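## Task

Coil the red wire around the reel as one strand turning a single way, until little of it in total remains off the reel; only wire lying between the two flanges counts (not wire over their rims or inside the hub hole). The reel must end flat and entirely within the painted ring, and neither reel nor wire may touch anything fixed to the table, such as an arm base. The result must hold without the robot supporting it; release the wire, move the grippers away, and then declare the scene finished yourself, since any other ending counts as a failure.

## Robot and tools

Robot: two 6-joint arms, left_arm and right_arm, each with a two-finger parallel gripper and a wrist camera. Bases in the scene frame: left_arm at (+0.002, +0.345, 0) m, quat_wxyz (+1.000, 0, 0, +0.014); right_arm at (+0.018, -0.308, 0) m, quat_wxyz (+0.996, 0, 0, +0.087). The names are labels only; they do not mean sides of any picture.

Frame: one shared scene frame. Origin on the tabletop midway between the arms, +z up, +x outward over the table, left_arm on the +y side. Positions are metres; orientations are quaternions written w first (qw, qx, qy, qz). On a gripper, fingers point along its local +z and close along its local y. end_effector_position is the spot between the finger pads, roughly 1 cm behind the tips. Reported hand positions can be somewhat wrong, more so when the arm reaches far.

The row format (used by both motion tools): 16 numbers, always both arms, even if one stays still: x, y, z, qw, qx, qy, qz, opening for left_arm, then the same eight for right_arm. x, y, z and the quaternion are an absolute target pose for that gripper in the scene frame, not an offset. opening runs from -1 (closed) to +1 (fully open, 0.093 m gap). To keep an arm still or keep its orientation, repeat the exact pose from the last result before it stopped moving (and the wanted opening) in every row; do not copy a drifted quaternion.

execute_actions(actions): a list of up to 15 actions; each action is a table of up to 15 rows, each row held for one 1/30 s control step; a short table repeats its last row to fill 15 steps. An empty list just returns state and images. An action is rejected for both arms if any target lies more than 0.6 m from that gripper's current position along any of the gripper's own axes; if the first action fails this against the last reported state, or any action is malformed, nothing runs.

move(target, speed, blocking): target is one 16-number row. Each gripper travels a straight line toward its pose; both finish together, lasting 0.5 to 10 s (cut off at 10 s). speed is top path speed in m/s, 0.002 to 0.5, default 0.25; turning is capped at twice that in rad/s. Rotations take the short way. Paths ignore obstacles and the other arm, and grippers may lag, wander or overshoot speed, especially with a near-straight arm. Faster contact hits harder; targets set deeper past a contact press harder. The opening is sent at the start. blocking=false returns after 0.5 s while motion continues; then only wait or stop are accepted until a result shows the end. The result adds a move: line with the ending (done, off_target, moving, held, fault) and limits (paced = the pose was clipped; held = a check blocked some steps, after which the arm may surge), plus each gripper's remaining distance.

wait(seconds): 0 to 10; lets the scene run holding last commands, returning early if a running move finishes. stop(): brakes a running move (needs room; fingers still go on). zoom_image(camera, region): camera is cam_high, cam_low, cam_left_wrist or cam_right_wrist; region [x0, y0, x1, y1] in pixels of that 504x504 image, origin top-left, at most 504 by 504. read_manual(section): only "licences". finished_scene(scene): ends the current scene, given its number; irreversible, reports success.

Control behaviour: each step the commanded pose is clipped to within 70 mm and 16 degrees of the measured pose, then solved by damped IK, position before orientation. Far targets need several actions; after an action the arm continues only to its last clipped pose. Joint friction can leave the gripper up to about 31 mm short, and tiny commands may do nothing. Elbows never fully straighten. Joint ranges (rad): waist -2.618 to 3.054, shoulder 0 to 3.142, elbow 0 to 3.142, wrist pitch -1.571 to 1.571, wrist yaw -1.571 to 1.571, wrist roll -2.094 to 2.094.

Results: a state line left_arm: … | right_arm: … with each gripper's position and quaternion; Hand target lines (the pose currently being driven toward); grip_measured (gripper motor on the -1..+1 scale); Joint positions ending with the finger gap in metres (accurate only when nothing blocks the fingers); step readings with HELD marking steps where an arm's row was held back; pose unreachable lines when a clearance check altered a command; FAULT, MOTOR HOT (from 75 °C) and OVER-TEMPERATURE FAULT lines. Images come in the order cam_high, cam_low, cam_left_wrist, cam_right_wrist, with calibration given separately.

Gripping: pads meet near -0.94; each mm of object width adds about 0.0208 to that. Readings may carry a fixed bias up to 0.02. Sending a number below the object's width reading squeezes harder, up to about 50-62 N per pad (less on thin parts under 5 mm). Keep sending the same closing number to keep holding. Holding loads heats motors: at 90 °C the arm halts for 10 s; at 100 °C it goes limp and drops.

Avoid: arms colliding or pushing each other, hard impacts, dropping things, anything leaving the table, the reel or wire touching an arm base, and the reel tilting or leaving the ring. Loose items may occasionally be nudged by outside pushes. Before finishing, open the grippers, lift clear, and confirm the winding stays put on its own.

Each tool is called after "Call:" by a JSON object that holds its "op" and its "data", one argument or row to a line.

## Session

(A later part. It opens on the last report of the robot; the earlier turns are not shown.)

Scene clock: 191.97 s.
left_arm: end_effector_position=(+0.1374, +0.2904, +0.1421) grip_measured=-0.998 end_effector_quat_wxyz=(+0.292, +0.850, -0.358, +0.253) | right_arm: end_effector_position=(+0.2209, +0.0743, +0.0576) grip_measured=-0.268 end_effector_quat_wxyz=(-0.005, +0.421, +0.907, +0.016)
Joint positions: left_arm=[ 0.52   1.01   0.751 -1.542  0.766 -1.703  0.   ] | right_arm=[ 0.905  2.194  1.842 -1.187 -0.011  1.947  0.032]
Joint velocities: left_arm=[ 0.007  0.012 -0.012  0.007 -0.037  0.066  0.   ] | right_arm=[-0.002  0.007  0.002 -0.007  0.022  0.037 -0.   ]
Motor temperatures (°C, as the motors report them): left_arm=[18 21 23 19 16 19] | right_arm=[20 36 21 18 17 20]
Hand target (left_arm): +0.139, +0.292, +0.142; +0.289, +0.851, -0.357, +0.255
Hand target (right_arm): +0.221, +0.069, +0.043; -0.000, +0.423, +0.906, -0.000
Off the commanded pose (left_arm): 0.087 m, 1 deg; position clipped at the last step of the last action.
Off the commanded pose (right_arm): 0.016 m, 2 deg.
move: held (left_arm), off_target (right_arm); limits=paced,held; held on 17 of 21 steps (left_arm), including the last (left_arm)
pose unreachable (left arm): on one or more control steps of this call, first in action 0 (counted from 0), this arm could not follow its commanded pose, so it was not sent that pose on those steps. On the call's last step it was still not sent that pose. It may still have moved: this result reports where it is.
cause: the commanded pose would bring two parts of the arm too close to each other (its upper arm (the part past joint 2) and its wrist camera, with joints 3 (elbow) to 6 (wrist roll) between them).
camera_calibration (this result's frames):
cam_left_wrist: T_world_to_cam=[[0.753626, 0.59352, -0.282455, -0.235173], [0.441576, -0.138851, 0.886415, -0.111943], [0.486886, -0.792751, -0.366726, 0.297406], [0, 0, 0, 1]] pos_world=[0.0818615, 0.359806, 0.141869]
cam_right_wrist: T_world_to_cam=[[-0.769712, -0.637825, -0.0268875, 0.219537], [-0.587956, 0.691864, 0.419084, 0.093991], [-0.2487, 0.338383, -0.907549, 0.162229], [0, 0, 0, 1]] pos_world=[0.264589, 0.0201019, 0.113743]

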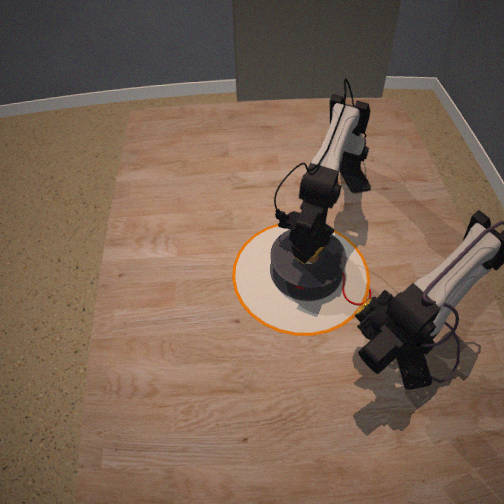

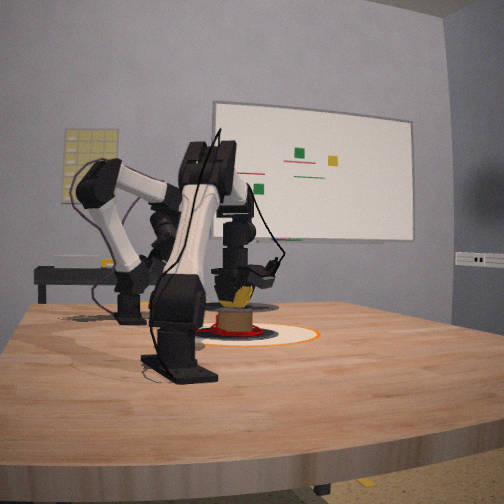

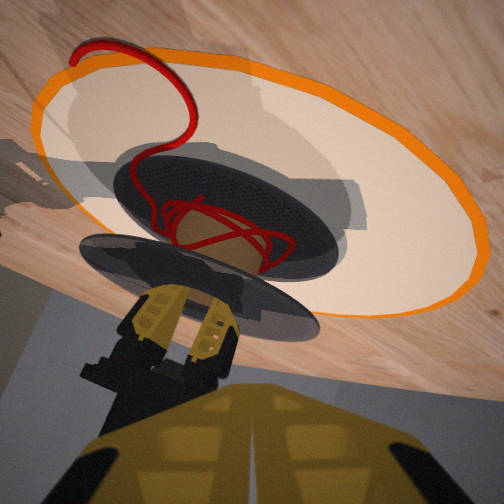

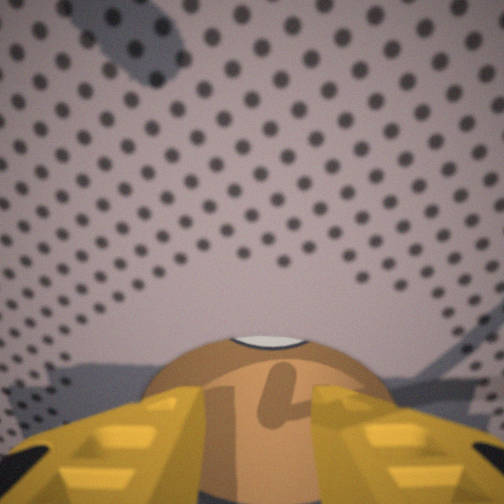

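Call:
{"op": "move", "data": {
  "target": [0.19,0.30,0.10,0.201,0.681,-0.660,0.245,-1, 0.221,0.070,0.042,0,0.4226,0.9063,0,-0.2],
  "speed": 0.3
}}

Call:
{"op": "move", "data": {
  "target": [0.15,0.21,0.08,0,-0.174,0.985,0,-1, 0.221,0.070,0.042,0,0.4226,0.9063,0,-0.2],
  "speed": 0.4
}}

Scene clock: 201.53 s.
left_arm: end_effector_position=(+0.1822, +0.2969, +0.1013) grip_measured=-0.998 end_effector_quat_wxyz=(+0.210, +0.687, -0.651, +0.246) | right_arm: end_effector_position=(+0.2209, +0.0743, +0.0576) grip_measured=-0.268 end_effector_quat_wxyz=(-0.005, +0.421, +0.907, +0.016)
Joint positions: left_arm=[ 0.286  1.279  0.803 -1.254  0.642 -1.257  0.   ] | right_arm=[ 0.905  2.194  1.842 -1.187 -0.011  1.947  0.032]
Joint velocities: left_arm=[-0.022 -0.017  0.007 -0.007  0.007  0.007  0.   ] | right_arm=[-0.022 -0.002 -0.002  0.081 -0.037 -0.022 -0.   ]
Motor temperatures (°C, as the motors report them): left_arm=[18 20 23 18 16 19] | right_arm=[20 36 20 18 17 20]
Hand target (left_arm): +0.189, +0.299, +0.101; +0.202, +0.681, -0.660, +0.244
Hand target (right_arm): +0.221, +0.069, +0.043; -0.000, +0.423, +0.906, -0.000
Off the commanded pose (left_arm): 0.009 m, 2 deg.
Off the commanded pose (right_arm): 0.016 m, 2 deg.
move: off_target (right_arm)
camera_calibration (this result's frames):
cam_left_wrist: T_world_to_cam=[[0.99454, 0.0795884, 0.0674901, -0.21104], [-0.0242739, -0.452568, 0.891399, 0.0828939], [0.101489, -0.888171, -0.448165, 0.372594], [0, 0, 0, 1]] pos_world=[0.174086, 0.385239, 0.107335]
cam_right_wrist: T_world_to_cam=[[-0.769712, -0.637825, -0.0268875, 0.219537], [-0.587956, 0.691864, 0.419084, 0.093991], [-0.2487, 0.338383, -0.907549, 0.162229], [0, 0, 0, 1]] pos_world=[0.264589, 0.0201019, 0.113743]

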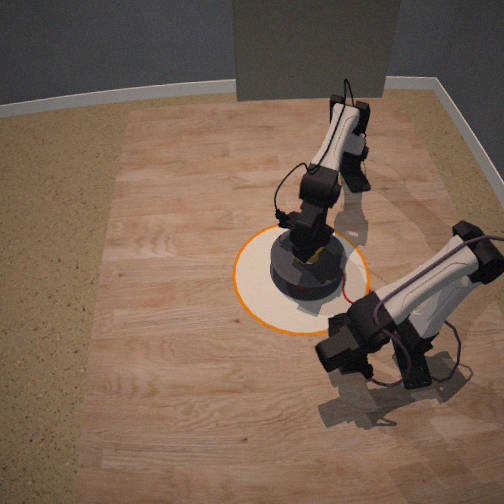

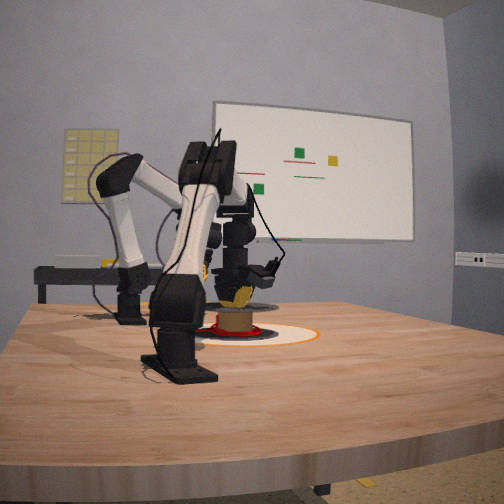

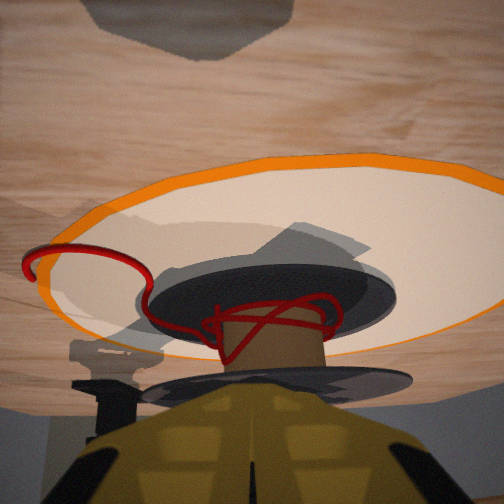

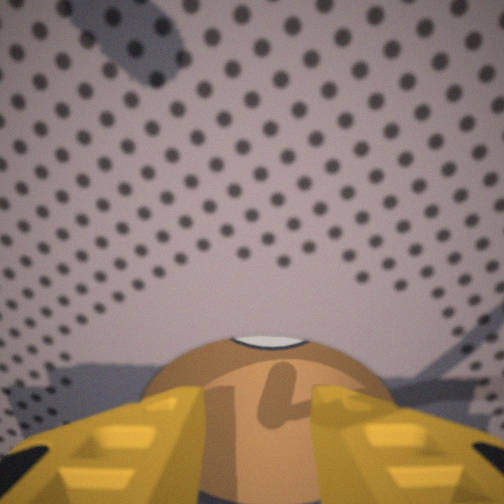

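Scene clock: 203.67 s.
left_arm: end_effector_position=(+0.1398, +0.2230, +0.0815) grip_measured=-0.998 end_effector_quat_wxyz=(-0.060, -0.261, +0.963, -0.043) | right_arm: end_effector_position=(+0.2209, +0.0743, +0.0576) grip_measured=-0.268 end_effector_quat_wxyz=(-0.005, +0.421, +0.907, +0.016)
Joint positions: left_arm=[-0.617  1.25   0.843 -1.178  0.147 -1.118  0.   ] | right_arm=[ 0.905  2.194  1.842 -1.187 -0.011  1.947  0.032]
Joint velocities: left_arm=[-0.022 -0.007  0.002  0.037  0.022 -0.022  0.   ] | right_arm=[ 0.012 -0.007  0.002 -0.037  0.022  0.051  0.001]
Motor temperatures (°C, as the motors report them): left_arm=[18 20 23 18 16 19] | right_arm=[20 36 21 18 17 20]
Hand target (left_arm): +0.141, +0.224, +0.081; -0.060, -0.265, +0.961, -0.042
Hand target (right_arm): +0.221, +0.069, +0.043; -0.000, +0.423, +0.906, -0.000
Off the commanded pose (left_arm): 0.017 m, 13 deg.
Off the commanded pose (right_arm): 0.016 m, 2 deg.
move: held (left_arm), off_target (right_arm); limits=held; held on 14 of 64 steps (left_arm), including the last (left_arm)
pose unreachable (left arm): on one or more control steps of this call, first in action 0 (counted from 0), this arm could not follow its commanded pose, so it was not sent that pose on those steps. On the call's last step it was still not sent that pose. It may still have moved: this result reports where it is.
cause: the commanded pose would bring a part of the arm too close to another arm (this arm's wrist (the part past joint 4) and the other arm's wrist (the part past joint 4)).
camera_calibration (this result's frames):
cam_left_wrist: T_world_to_cam=[[0.502551, -0.859979, 0.0887592, 0.114851], [-0.744991, -0.378674, 0.549176, 0.178284], [-0.438669, -0.342114, -0.83098, 0.287309], [0, 0, 0, 1]] pos_world=[0.201136, 0.264573, 0.130645]
cam_right_wrist: T_world_to_cam=[[-0.769712, -0.637825, -0.0268875, 0.219537], [-0.587956, 0.691864, 0.419084, 0.093991], [-0.2487, 0.338383, -0.907549, 0.162229], [0, 0, 0, 1]] pos_world=[0.264589, 0.0201019, 0.113743]

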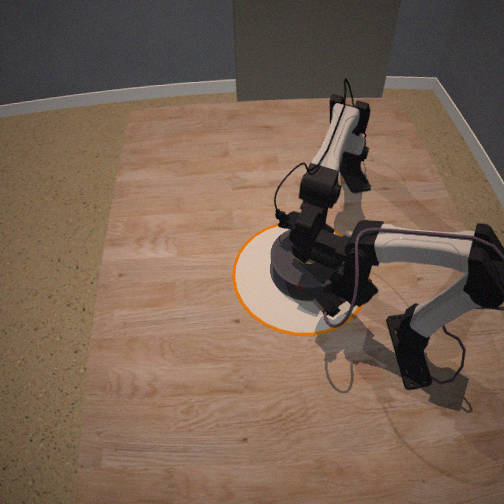

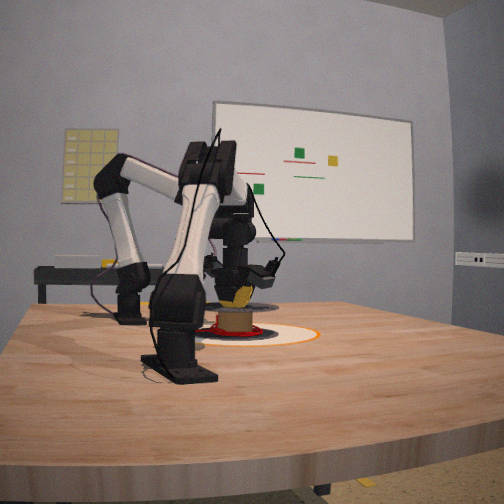

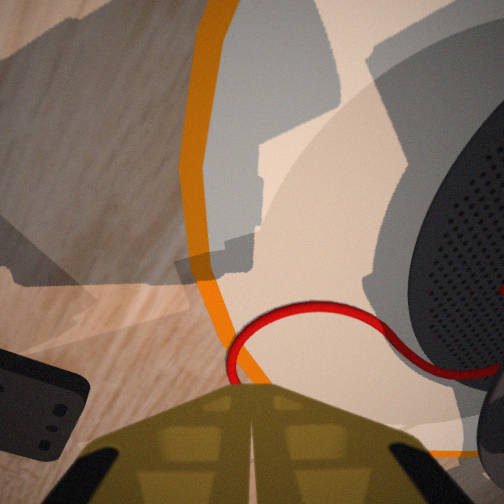

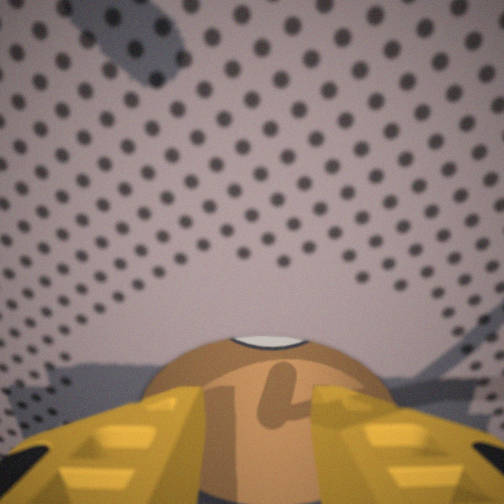

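Call:
{"op": "move", "data": {
  "target": [0.04,0.10,0.10,0.2706,0.6533,0.6533,0.2706,-1, 0.221,0.070,0.042,0,0.4226,0.9063,0,-0.2],
  "speed": 0.3,
  "blocking": false
}}

Call:
{"op": "wait", "data": {
  "seconds": 2.5
}}

Scene clock: 209.23 s.
left_arm: end_effector_position=(+0.1251, +0.2098, +0.0801) grip_measured=-0.998 end_effector_quat_wxyz=(-0.035, -0.170, +0.985, -0.017) | right_arm: end_effector_position=(+0.2209, +0.0743, +0.0576) grip_measured=-0.268 end_effector_quat_wxyz=(-0.005, +0.421, +0.907, +0.016)
Joint positions: left_arm=[-0.789  1.25   0.843 -1.178  0.076 -1.104  0.   ] | right_arm=[ 0.905  2.194  1.842 -1.187 -0.011  1.947  0.032]
Joint velocities: left_arm=[-0.457 -0.002  0.002  0.066 -0.227  0.081  0.   ] | right_arm=[ 0.012  0.002 -0.012 -0.051  0.022  0.037 -0.001]
Motor temperatures (°C, as the motors report them): left_arm=[18 20 23 19 16 19] | right_arm=[20 36 21 18 17 20]
Hand target (left_arm): +0.128, +0.209, +0.084; -0.018, -0.148, +0.989, -0.001
Hand target (right_arm): +0.221, +0.074, +0.056; -0.004, +0.421, +0.907, +0.015
Off the commanded pose (left_arm): 0.140 m, 118 deg.
Off the commanded pose (right_arm): 0.016 m, 2 deg.
move: running
camera_calibration (this result's frames):
cam_left_wrist: T_world_to_cam=[[0.330469, -0.941968, 0.0590455, 0.152123], [-0.828384, -0.259503, 0.496426, 0.152711], [-0.452295, -0.212966, -0.866069, 0.252674], [0, 0, 0, 1]] pos_world=[0.190514, 0.236735, 0.134042]
cam_right_wrist: T_world_to_cam=[[-0.769712, -0.637825, -0.0268875, 0.219537], [-0.587956, 0.691864, 0.419084, 0.093991], [-0.2487, 0.338383, -0.907549, 0.162229], [0, 0, 0, 1]] pos_world=[0.264589, 0.0201019, 0.113743]

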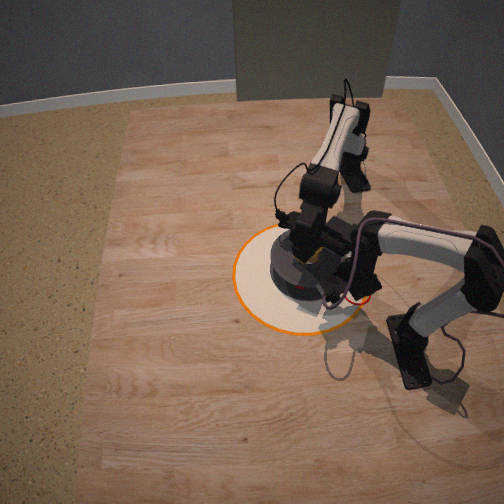

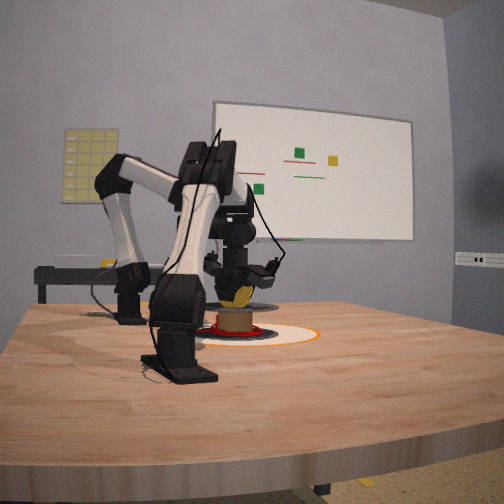

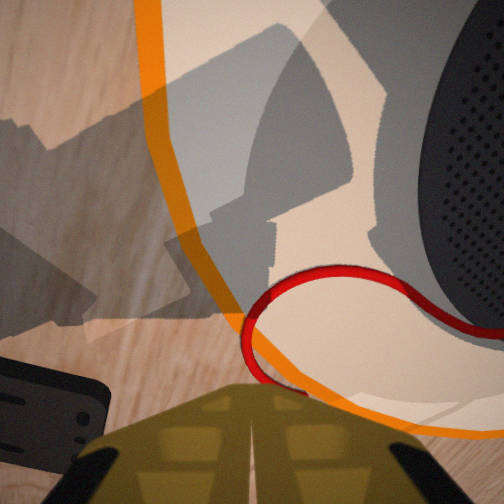

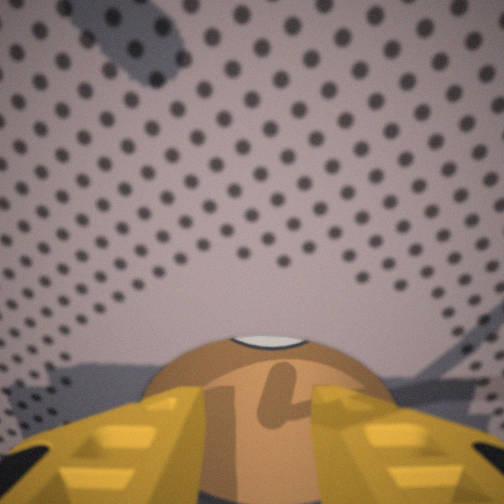

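Scene clock: 211.73 s.
left_arm: end_effector_position=(+0.0619, +0.1359, +0.0922) grip_measured=-0.999 end_effector_quat_wxyz=(+0.198, +0.456, +0.844, +0.202) | right_arm: end_effector_position=(+0.2209, +0.0743, +0.0576) grip_measured=-0.268 end_effector_quat_wxyz=(-0.005, +0.421, +0.907, +0.016)
Joint positions: left_arm=[-1.715  1.549  1.018 -1.295 -0.52  -0.766  0.   ] | right_arm=[ 0.905  2.194  1.842 -1.187 -0.011  1.947  0.032]
Joint velocities: left_arm=[-0.271  0.115  0.051  0.022 -0.212  0.227  0.   ] | right_arm=[ 0.007 -0.012  0.012 -0.066 -0.022 -0.066  0.   ]
Motor temperatures (°C, as the motors report them): left_arm=[18 20 24 18 16 19] | right_arm=[20 37 21 18 17 20]
Hand target (left_arm): +0.063, +0.132, +0.096; +0.211, +0.484, +0.820, +0.221
Hand target (right_arm): +0.221, +0.071, +0.046; -0.001, +0.422, +0.907, +0.004
Off the commanded pose (left_arm): 0.043 m, 34 deg.
Off the commanded pose (right_arm): 0.016 m, 2 deg.
earlier move: running
wait: 2.50 s; no rest
camera_calibration (this result's frames):
cam_left_wrist: T_world_to_cam=[[-0.712851, -0.501194, -0.490559, 0.158007], [-0.662906, 0.709849, 0.238057, -0.0429652], [0.22891, 0.494893, -0.838261, 0.0778682], [0, 0, 0, 1]] pos_world=[0.0663285, 0.0711544, 0.153014]
cam_right_wrist: T_world_to_cam=[[-0.769712, -0.637825, -0.0268875, 0.219537], [-0.587956, 0.691864, 0.419084, 0.093991], [-0.2487, 0.338383, -0.907549, 0.162229], [0, 0, 0, 1]] pos_world=[0.264589, 0.0201019, 0.113743]

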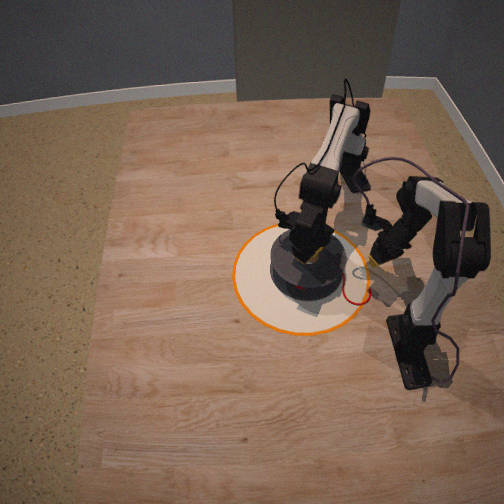

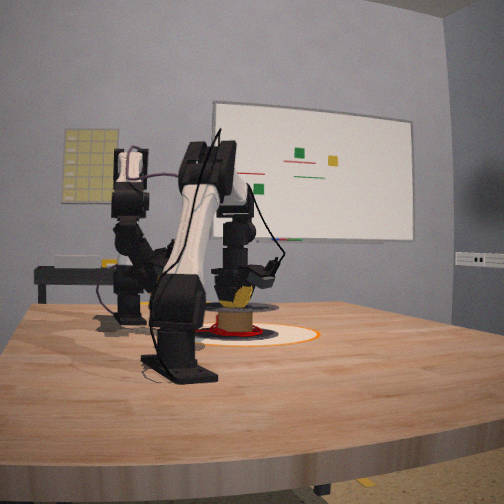

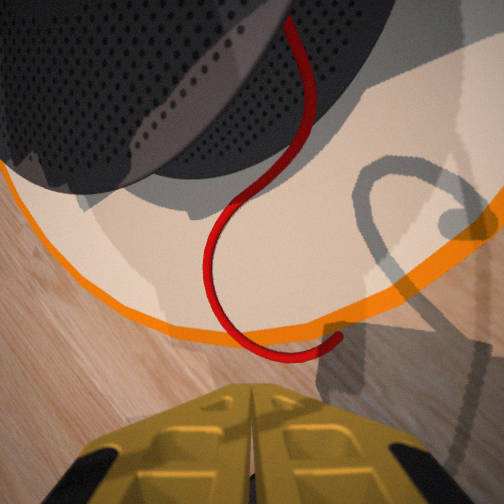

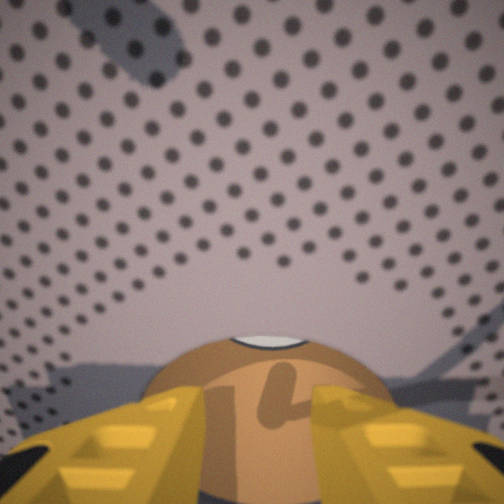

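Call:
{"op": "wait", "data": {
  "seconds": 2
}}

Scene clock: 213.07 s.
left_arm: end_effector_position=(+0.0432, +0.1117, +0.0996) grip_measured=-0.999 end_effector_quat_wxyz=(+0.260, +0.651, +0.659, +0.274) | right_arm: end_effector_position=(+0.2209, +0.0743, +0.0576) grip_measured=-0.268 end_effector_quat_wxyz=(-0.005, +0.421, +0.907, +0.016)
Joint positions: left_arm=[-1.912  1.629  1.037 -1.299 -0.718 -0.447  0.   ] | right_arm=[ 0.905  2.194  1.842 -1.187 -0.011  1.947  0.032]
Joint velocities: left_arm=[ 0.012 -0.007 -0.007  0.037 -0.007  0.007  0.   ] | right_arm=[-0.002 -0.002 -0.007  0.007 -0.037 -0.037  0.   ]
Motor temperatures (°C, as the motors report them): left_arm=[18 20 24 18 16 19] | right_arm=[20 37 21 18 17 20]
Hand target (left_arm): +0.041, +0.105, +0.100; +0.267, +0.654, +0.653, +0.274
Hand target (right_arm): +0.221, +0.069, +0.043; -0.000, +0.423, +0.906, -0.000
Off the commanded pose (left_arm): 0.012 m, 1 deg.
Off the commanded pose (right_arm): 0.016 m, 2 deg.
earlier move: off_target (left_arm, right_arm)
wait: 0.70 of 2 s (the move ended)
camera_calibration (this result's frames):
cam_left_wrist: T_world_to_cam=[[-0.741187, 0.00465868, -0.671282, 0.0989058], [-0.300006, 0.892262, 0.33744, -0.0858557], [0.600531, 0.451495, -0.659935, 0.0713576], [0, 0, 0, 1]] pos_world=[0.00469802, 0.0439274, 0.142456]
cam_right_wrist: T_world_to_cam=[[-0.769712, -0.637825, -0.0268875, 0.219537], [-0.587956, 0.691864, 0.419084, 0.093991], [-0.2487, 0.338383, -0.907549, 0.162229], [0, 0, 0, 1]] pos_world=[0.264589, 0.0201019, 0.113743]

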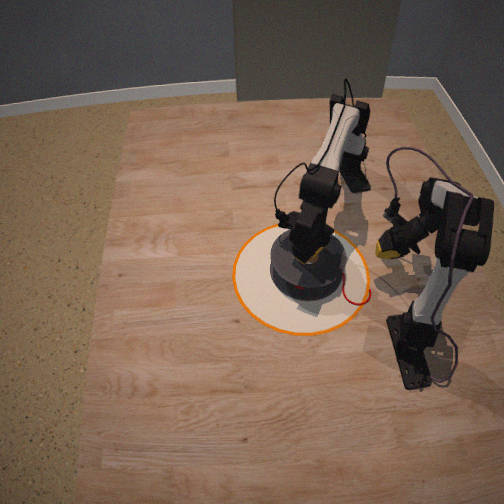

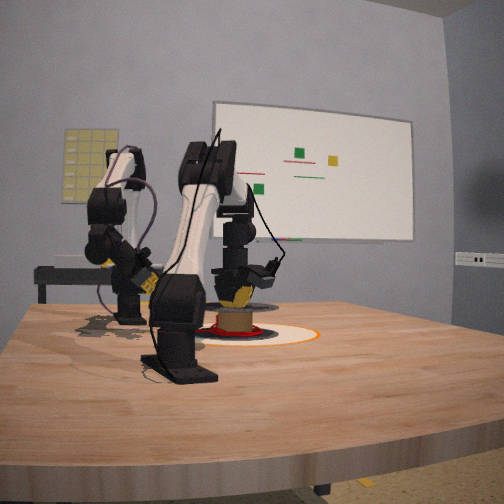

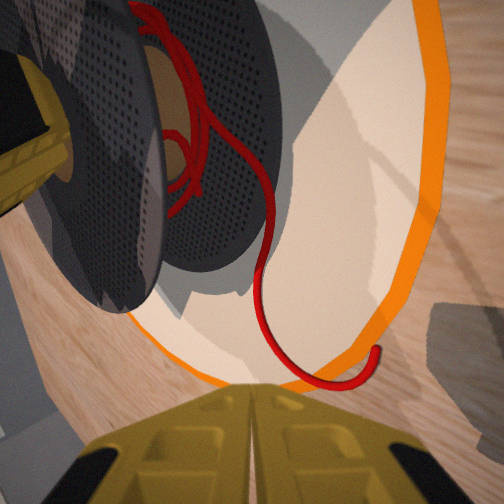

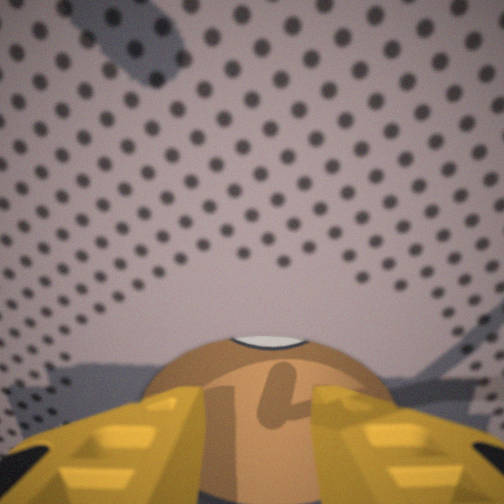

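Call:
{"op": "move", "data": {
  "target": [0.075,0.055,0.035,0.2706,0.6533,0.6533,0.2706,-1, 0.221,0.070,0.042,0,0.4226,0.9063,0,-0.2],
  "speed": 0.2
}}

Scene clock: 215.20 s.
left_arm: end_effector_position=(+0.0700, +0.0564, +0.0381) grip_measured=-0.999 end_effector_quat_wxyz=(+0.266, +0.656, +0.654, +0.266) | right_arm: end_effector_position=(+0.2209, +0.0743, +0.0576) grip_measured=-0.268 end_effector_quat_wxyz=(-0.005, +0.421, +0.907, +0.016)
Joint positions: left_arm=[-1.769  1.846  1.037 -0.925 -0.758 -0.234  0.   ] | right_arm=[ 0.905  2.194  1.842 -1.187 -0.011  1.947  0.032]
Joint velocities: left_arm=[ 0.012  0.007 -0.017  0.007  0.022 -0.037  0.   ] | right_arm=[ 0.022  0.002 -0.017  0.051  0.022  0.007  0.001]
Motor temperatures (°C, as the motors report them): left_arm=[18 20 24 18 16 19] | right_arm=[20 37 21 18 17 20]
Hand target (left_arm): +0.073, +0.054, +0.036; +0.271, +0.654, +0.653, +0.270
Hand target (right_arm): +0.221, +0.069, +0.043; -0.000, +0.423, +0.906, -0.000
Off the commanded pose (left_arm): 0.006 m, 1 deg.
Off the commanded pose (right_arm): 0.016 m, 2 deg.
move: off_target (right_arm)
camera_calibration (this result's frames):
cam_left_wrist: T_world_to_cam=[[-0.741995, 0.0108881, -0.670317, 0.0774845], [-0.281127, 0.902657, 0.325851, -0.00920271], [0.608614, 0.430224, -0.666706, 0.0405892], [0, 0, 0, 1]] pos_world=[0.0302029, -0.0099992, 0.0819989]
cam_right_wrist: T_world_to_cam=[[-0.769712, -0.637825, -0.0268875, 0.219537], [-0.587956, 0.691864, 0.419084, 0.093991], [-0.2487, 0.338383, -0.907549, 0.162229], [0, 0, 0, 1]] pos_world=[0.264589, 0.0201019, 0.113743]

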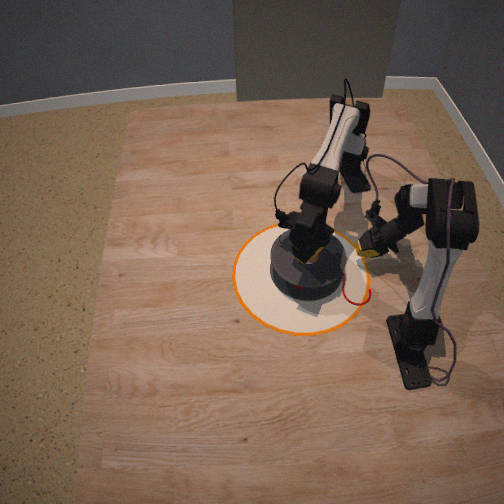

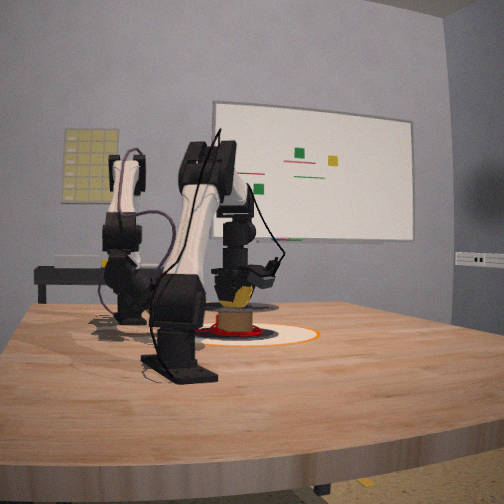

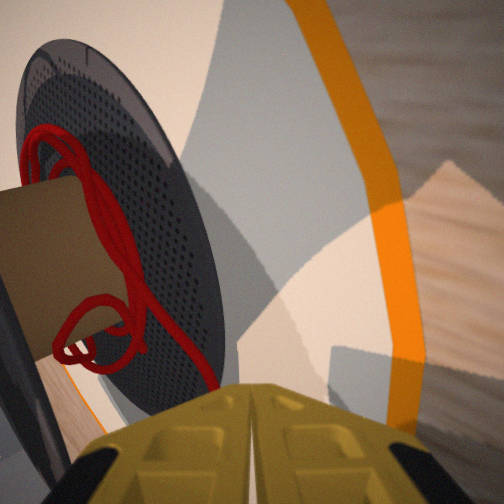

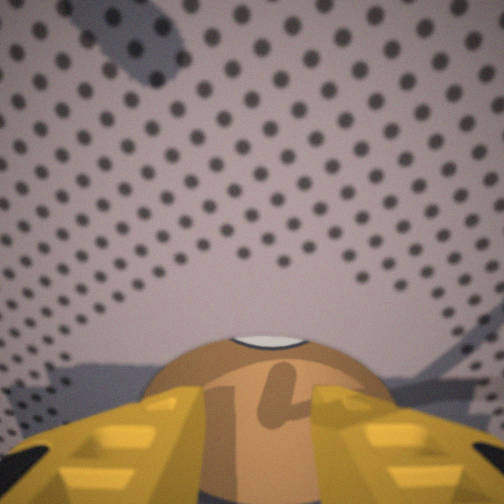

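Call:
{"op": "move", "data": {
  "target": [0.097,0.054,0.005,0.2706,0.6533,0.6533,0.2706,-1, 0.221,0.070,0.042,0,0.4226,0.9063,0,-0.2],
  "speed": 0.08
}}

Scene clock: 217.30 s.
left_arm: end_effector_position=(+0.0928, +0.0502, +0.0107) grip_measured=-0.999 end_effector_quat_wxyz=(+0.271, +0.654, +0.657, +0.261) | right_arm: end_effector_position=(+0.2209, +0.0743, +0.0576) grip_measured=-0.268 end_effector_quat_wxyz=(-0.005, +0.421, +0.907, +0.016)
Joint positions: left_arm=[-1.69   1.891  0.97  -0.722 -0.768 -0.125  0.   ] | right_arm=[ 0.905  2.194  1.842 -1.187 -0.011  1.947  0.032]
Joint velocities: left_arm=[-0.007  0.022 -0.002  0.066 -0.007 -0.051  0.   ] | right_arm=[ 0.002  0.002 -0.012 -0.066 -0.022 -0.007 -0.001]
Motor temperatures (°C, as the motors report them): left_arm=[18 20 24 18 16 19] | right_arm=[20 37 21 18 17 20]
Hand target (left_arm): +0.097, +0.054, +0.005; +0.270, +0.654, +0.653, +0.270
Hand target (right_arm): +0.221, +0.069, +0.043; -0.000, +0.423, +0.906, -0.000
Off the commanded pose (left_arm): 0.008 m, 1 deg.
Off the commanded pose (right_arm): 0.016 m, 2 deg.
move: off_target (right_arm)
camera_calibration (this result's frames):
cam_left_wrist: T_world_to_cam=[[-0.742878, 0.000570788, -0.669426, 0.076692], [-0.281221, 0.907215, 0.312851, 0.0116089], [0.607492, 0.420667, -0.67379, 0.0117289], [0, 0, 0, 1]] pos_world=[0.0531123, -0.0155095, 0.0556106]
cam_right_wrist: T_world_to_cam=[[-0.769712, -0.637825, -0.0268875, 0.219537], [-0.587956, 0.691864, 0.419084, 0.093991], [-0.2487, 0.338383, -0.907549, 0.162229], [0, 0, 0, 1]] pos_world=[0.264589, 0.0201019, 0.113743]

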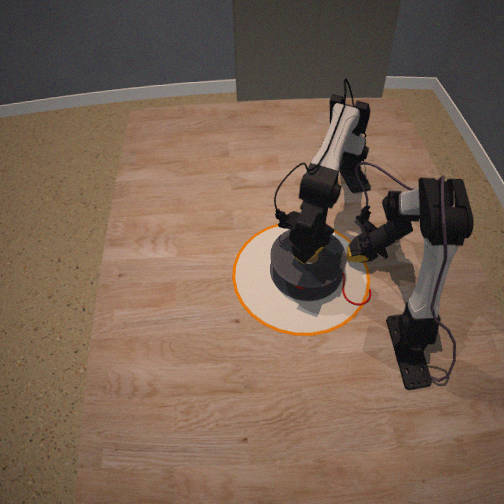

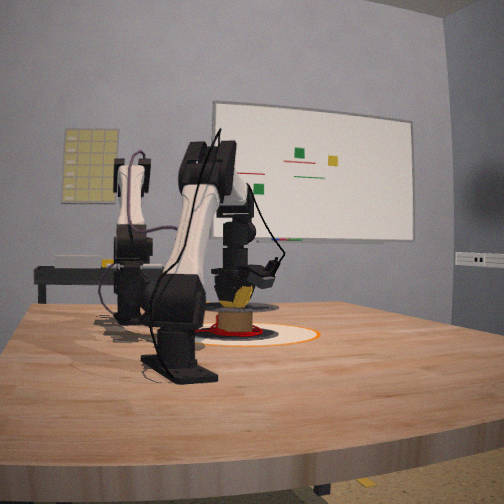

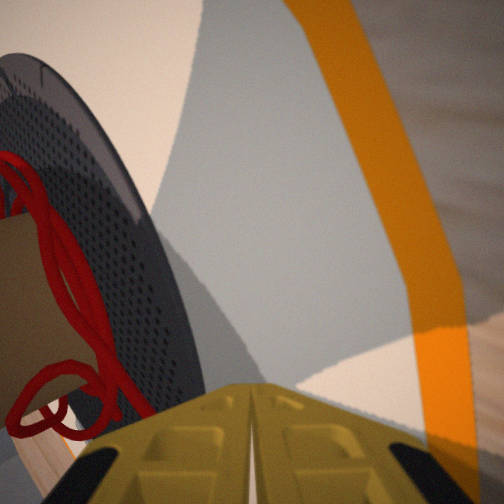

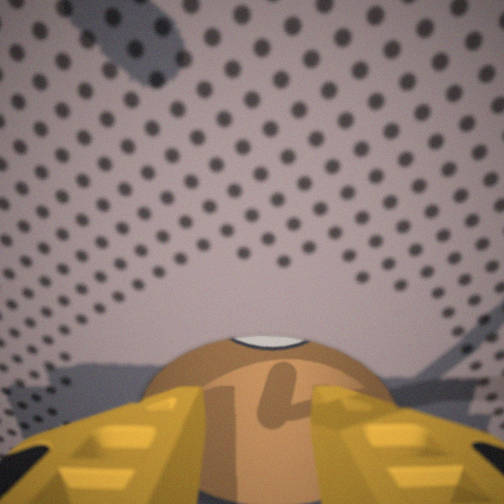

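Call:
{"op": "move", "data": {
  "target": [0.110,0.052,0.005,0.2706,0.6533,0.6533,0.2706,-1, 0.221,0.070,0.042,0,-0.342,0.9397,0,-0.2],
  "speed": 0.25
}}

Scene clock: 221.47 s.
left_arm: end_effector_position=(+0.1057, +0.0447, +0.0108) grip_measured=-0.999 end_effector_quat_wxyz=(+0.274, +0.654, +0.656, +0.259) | right_arm: end_effector_position=(+0.2213, +0.0753, +0.0584) grip_measured=-0.224 end_effector_quat_wxyz=(+0.010, -0.331, +0.943, +0.018)
Joint positions: left_arm=[-1.646  1.891  0.97  -0.672 -0.773 -0.061  0.   ] | right_arm=[ 0.905  2.192  1.842 -1.183 -0.012  0.404  0.034]
Joint velocities: left_arm=[ 0.012 -0.027  0.017 -0.007  0.022 -0.007  0.   ] | right_arm=[-0.002 -0.032  0.017 -0.022 -0.022 -0.066  0.   ]
Motor temperatures (°C, as the motors report them): left_arm=[18 21 23 19 16 19] | right_arm=[20 37 21 18 17 20]
Hand target (left_arm): +0.110, +0.052, +0.005; +0.271, +0.653, +0.653, +0.271
Hand target (right_arm): +0.221, +0.069, +0.043; -0.001, -0.342, +0.940, +0.000
Off the commanded pose (left_arm): 0.010 m, 1 deg.
Off the commanded pose (right_arm): 0.017 m, 3 deg.
move: off_target (right_arm)
camera_calibration (this result's frames):
cam_left_wrist: T_world_to_cam=[[-0.741276, -0.00113306, -0.6712, 0.0862431], [-0.279538, 0.909667, 0.307187, 0.0199966], [0.61022, 0.415336, -0.674631, 0.00630081], [0, 0, 0, 1]] pos_world=[0.0656749, -0.0207095, 0.0559944]
cam_right_wrist: T_world_to_cam=[[0.616863, -0.786569, -0.0280861, -0.0750594], [-0.724406, -0.581341, 0.370511, 0.222055], [-0.30776, -0.208209, -0.928403, 0.218166], [0, 0, 0, 1]] pos_world=[0.274302, 0.115475, 0.118164]

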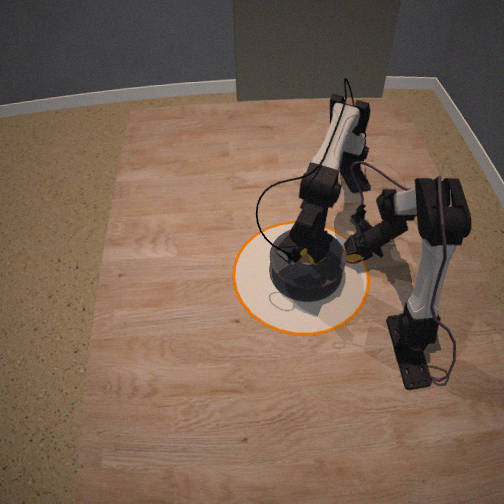

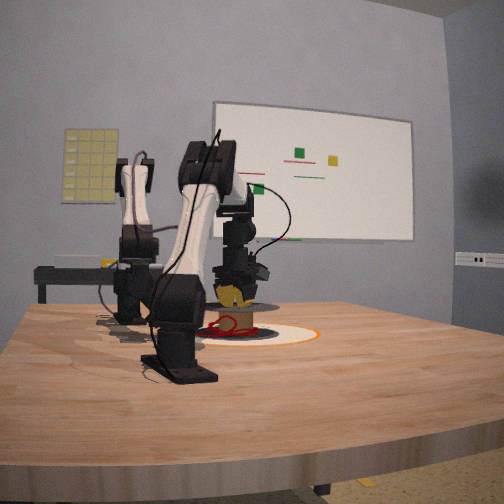

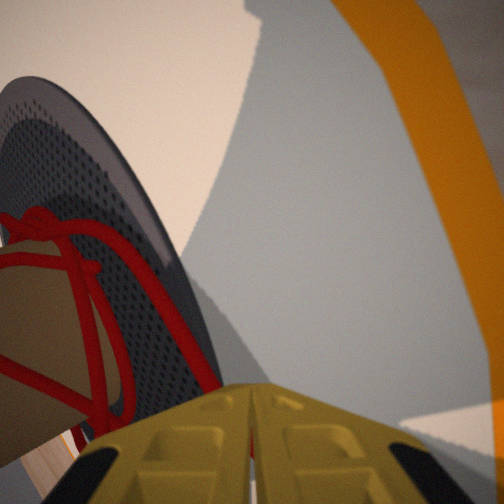

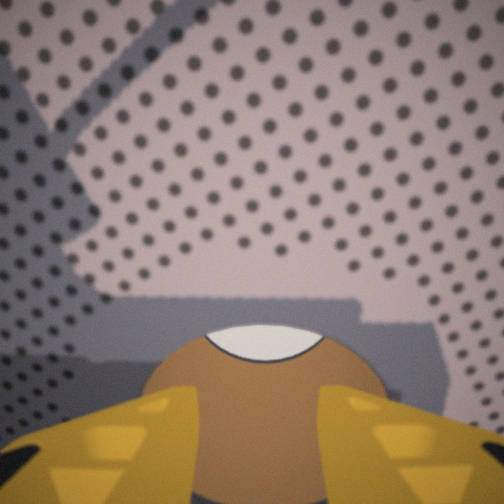

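Call:
{"op": "move", "data": {
  "target": [0.110,0.052,0.004,0.2706,0.6533,0.6533,0.2706,-1, 0.221,0.070,0.042,0,-0.866,0.5,0,-0.2],
  "speed": 0.2
}}

Scene clock: 225.97 s.
left_arm: end_effector_position=(+0.1061, +0.0441, +0.0105) grip_measured=-0.999 end_effector_quat_wxyz=(+0.277, +0.653, +0.656, +0.259) | right_arm: end_effector_position=(+0.2201, +0.0772, +0.0623) grip_measured=-0.203 end_effector_quat_wxyz=(-0.025, +0.858, -0.512, -0.013)
Joint positions: left_arm=[-1.646  1.891  0.966 -0.663 -0.777 -0.06   0.   ] | right_arm=[ 0.905  2.183  1.842 -1.18  -0.024 -0.986  0.035]
Joint velocities: left_arm=[-0.002  0.007  0.007 -0.007  0.007  0.007  0.   ] | right_arm=[-0.007  0.012 -0.027  0.022 -0.066 -0.051  0.001]
Motor temperatures (°C, as the motors report them): left_arm=[18 21 23 19 16 19] | right_arm=[20 37 21 18 17 20]
Hand target (left_arm): +0.110, +0.052, +0.004; +0.271, +0.653, +0.653, +0.270
Hand target (right_arm): +0.220, +0.069, +0.043; +0.000, +0.866, -0.500, -0.001
Off the commanded pose (left_arm): 0.011 m, 2 deg.
Off the commanded pose (right_arm): 0.022 m, 4 deg.
move: off_target (left_arm, right_arm)
camera_calibration (this result's frames):
cam_left_wrist: T_world_to_cam=[[-0.739151, -0.00465533, -0.673524, 0.0862404], [-0.28019, 0.91147, 0.301191, 0.0207531], [0.612495, 0.411341, -0.675018, 0.00597848], [0, 0, 0, 1]] pos_world=[0.0658977, -0.0209735, 0.0558699]
cam_right_wrist: T_world_to_cam=[[0.884798, 0.46519, 0.0270511, -0.231833], [0.426734, -0.832238, 0.353947, -0.0121143], [0.187165, -0.301628, -0.934874, 0.120449], [0, 0, 0, 1]] pos_world=[0.187751, 0.134095, 0.123164]

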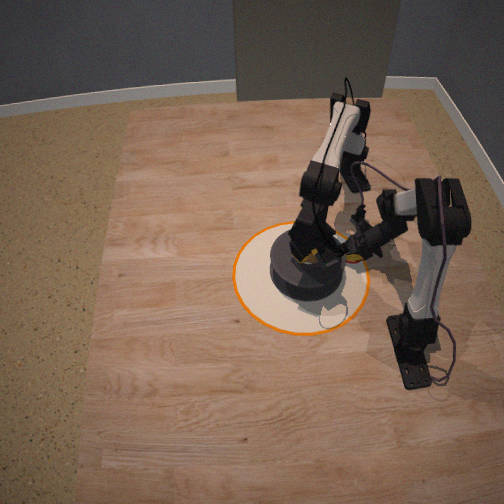

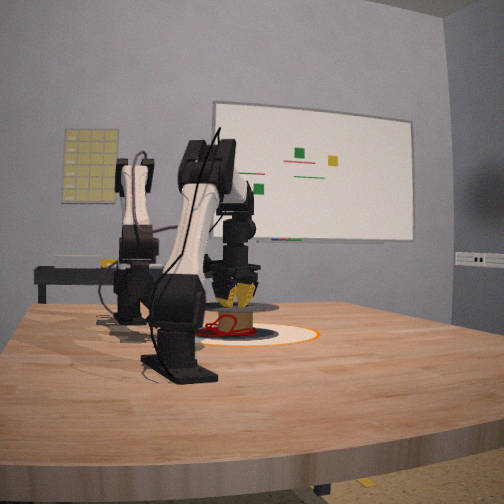

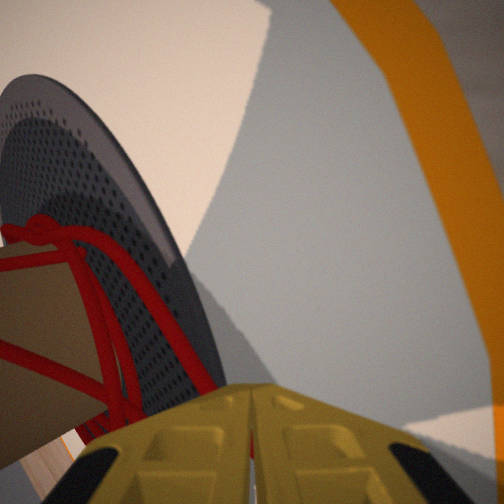

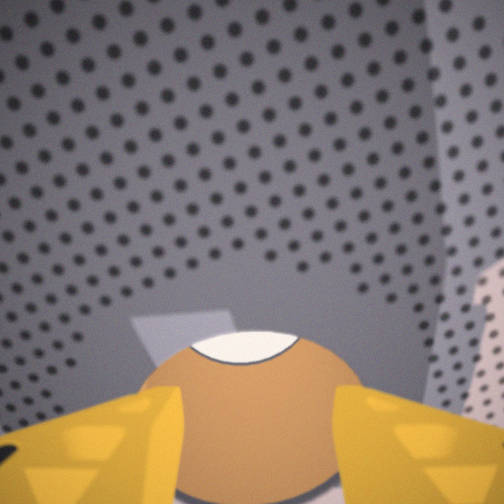

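Call:
{"op": "zoom_image", "data": {
  "camera": "cam_low",
  "region": [120,280,300,360]
}}

Call:
{"op": "zoom_image", "data": {
  "camera": "cam_high",
  "region": [290,200,420,330]
}}

Region (120, 280, 300, 360) of cam_low's 504x504 image, scaled by 2.800, with more detail than that image has.

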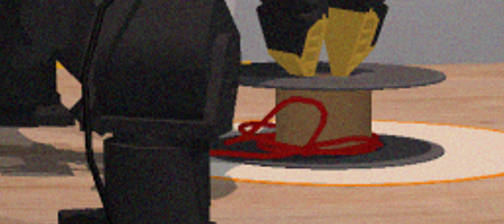

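Region (290, 200, 420, 330) of cam_high's 504x504 image, scaled by 3.877, with more detail than that image has.

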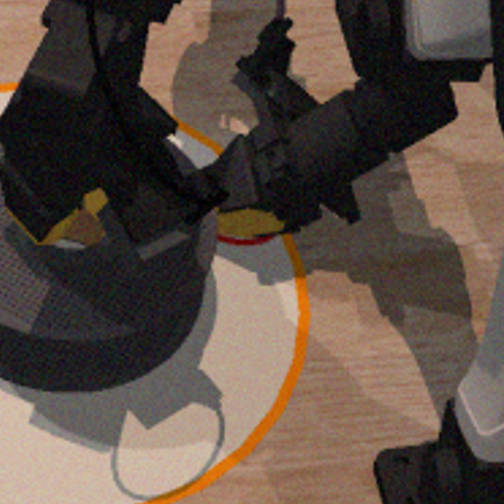

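Call:
{"op": "move", "data": {
  "target": [0.108,0.050,0.008,0.2706,0.6533,0.6533,0.2706,-1, 0.221,0.070,0.042,0,-0.985,0.174,0,-0.2],
  "speed": 0.2
}}

Scene clock: 236.03 s.
left_arm: end_effector_position=(+0.1061, +0.0441, +0.0105) grip_measured=-0.999 end_effector_quat_wxyz=(+0.277, +0.653, +0.656, +0.259) | right_arm: end_effector_position=(+0.2209, +0.0778, +0.0640) grip_measured=-0.203 end_effector_quat_wxyz=(-0.030, +0.983, -0.182, -0.002)
Joint positions: left_arm=[-1.646  1.891  0.966 -0.663 -0.777 -0.06   0.   ] | right_arm=[ 0.905  2.179  1.842 -1.178 -0.022 -1.696  0.035]
Joint velocities: left_arm=[-0.012  0.007  0.002 -0.051  0.037 -0.022  0.   ] | right_arm=[-0.007 -0.002 -0.012 -0.022  0.007  0.037  0.001]
Motor temperatures (°C, as the motors report them): left_arm=[18 22 23 19 17 19] | right_arm=[20 36 21 18 17 20]
Hand target (left_arm): +0.108, +0.050, +0.008; +0.271, +0.653, +0.653, +0.271
Hand target (right_arm): +0.221, +0.069, +0.043; -0.000, +0.985, -0.174, -0.001
Off the commanded pose (left_arm): 0.007 m, 2 deg.
Off the commanded pose (right_arm): 0.023 m, 4 deg.
move: off_target (right_arm)
camera_calibration (this result's frames):
cam_left_wrist: T_world_to_cam=[[-0.739151, -0.00465533, -0.673524, 0.0862404], [-0.28019, 0.91147, 0.301191, 0.0207531], [0.612495, 0.411341, -0.675018, 0.00597848], [0, 0, 0, 1]] pos_world=[0.0658977, -0.0209735, 0.0558699]
cam_right_wrist: T_world_to_cam=[[0.367521, 0.928227, 0.0576422, -0.156523], [0.850039, -0.360416, 0.384102, -0.144703], [0.377309, -0.0921677, -0.921489, 0.0629229], [0, 0, 0, 1]] pos_world=[0.156787, 0.098935, 0.122586]

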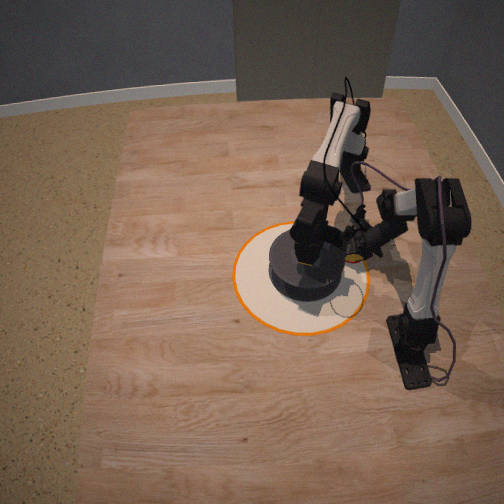

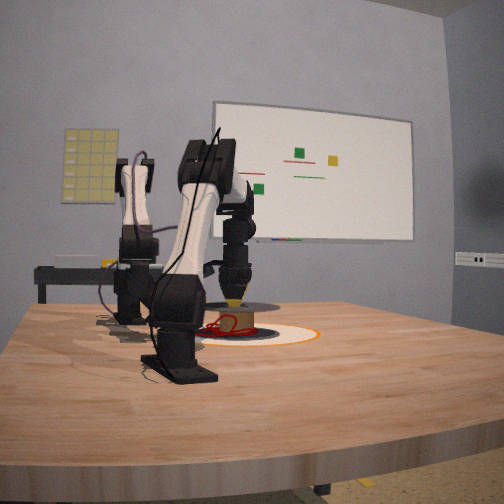

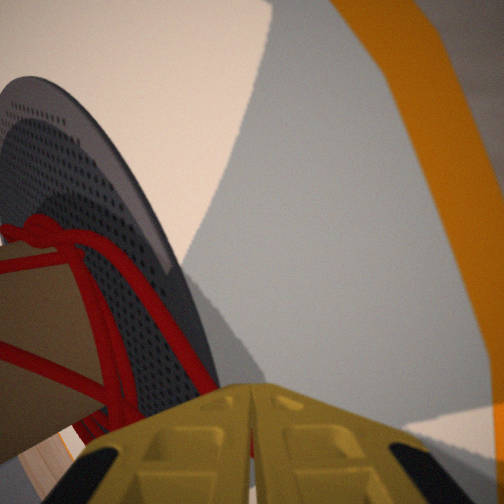

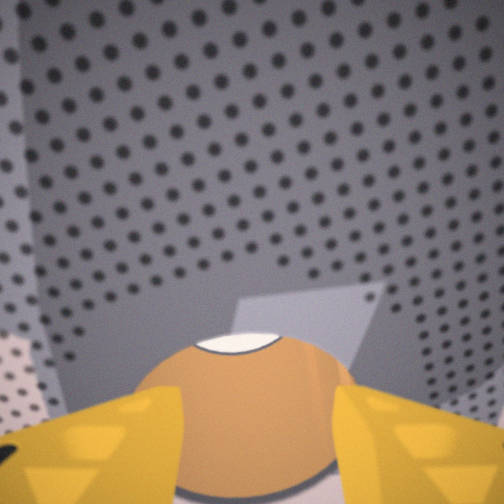

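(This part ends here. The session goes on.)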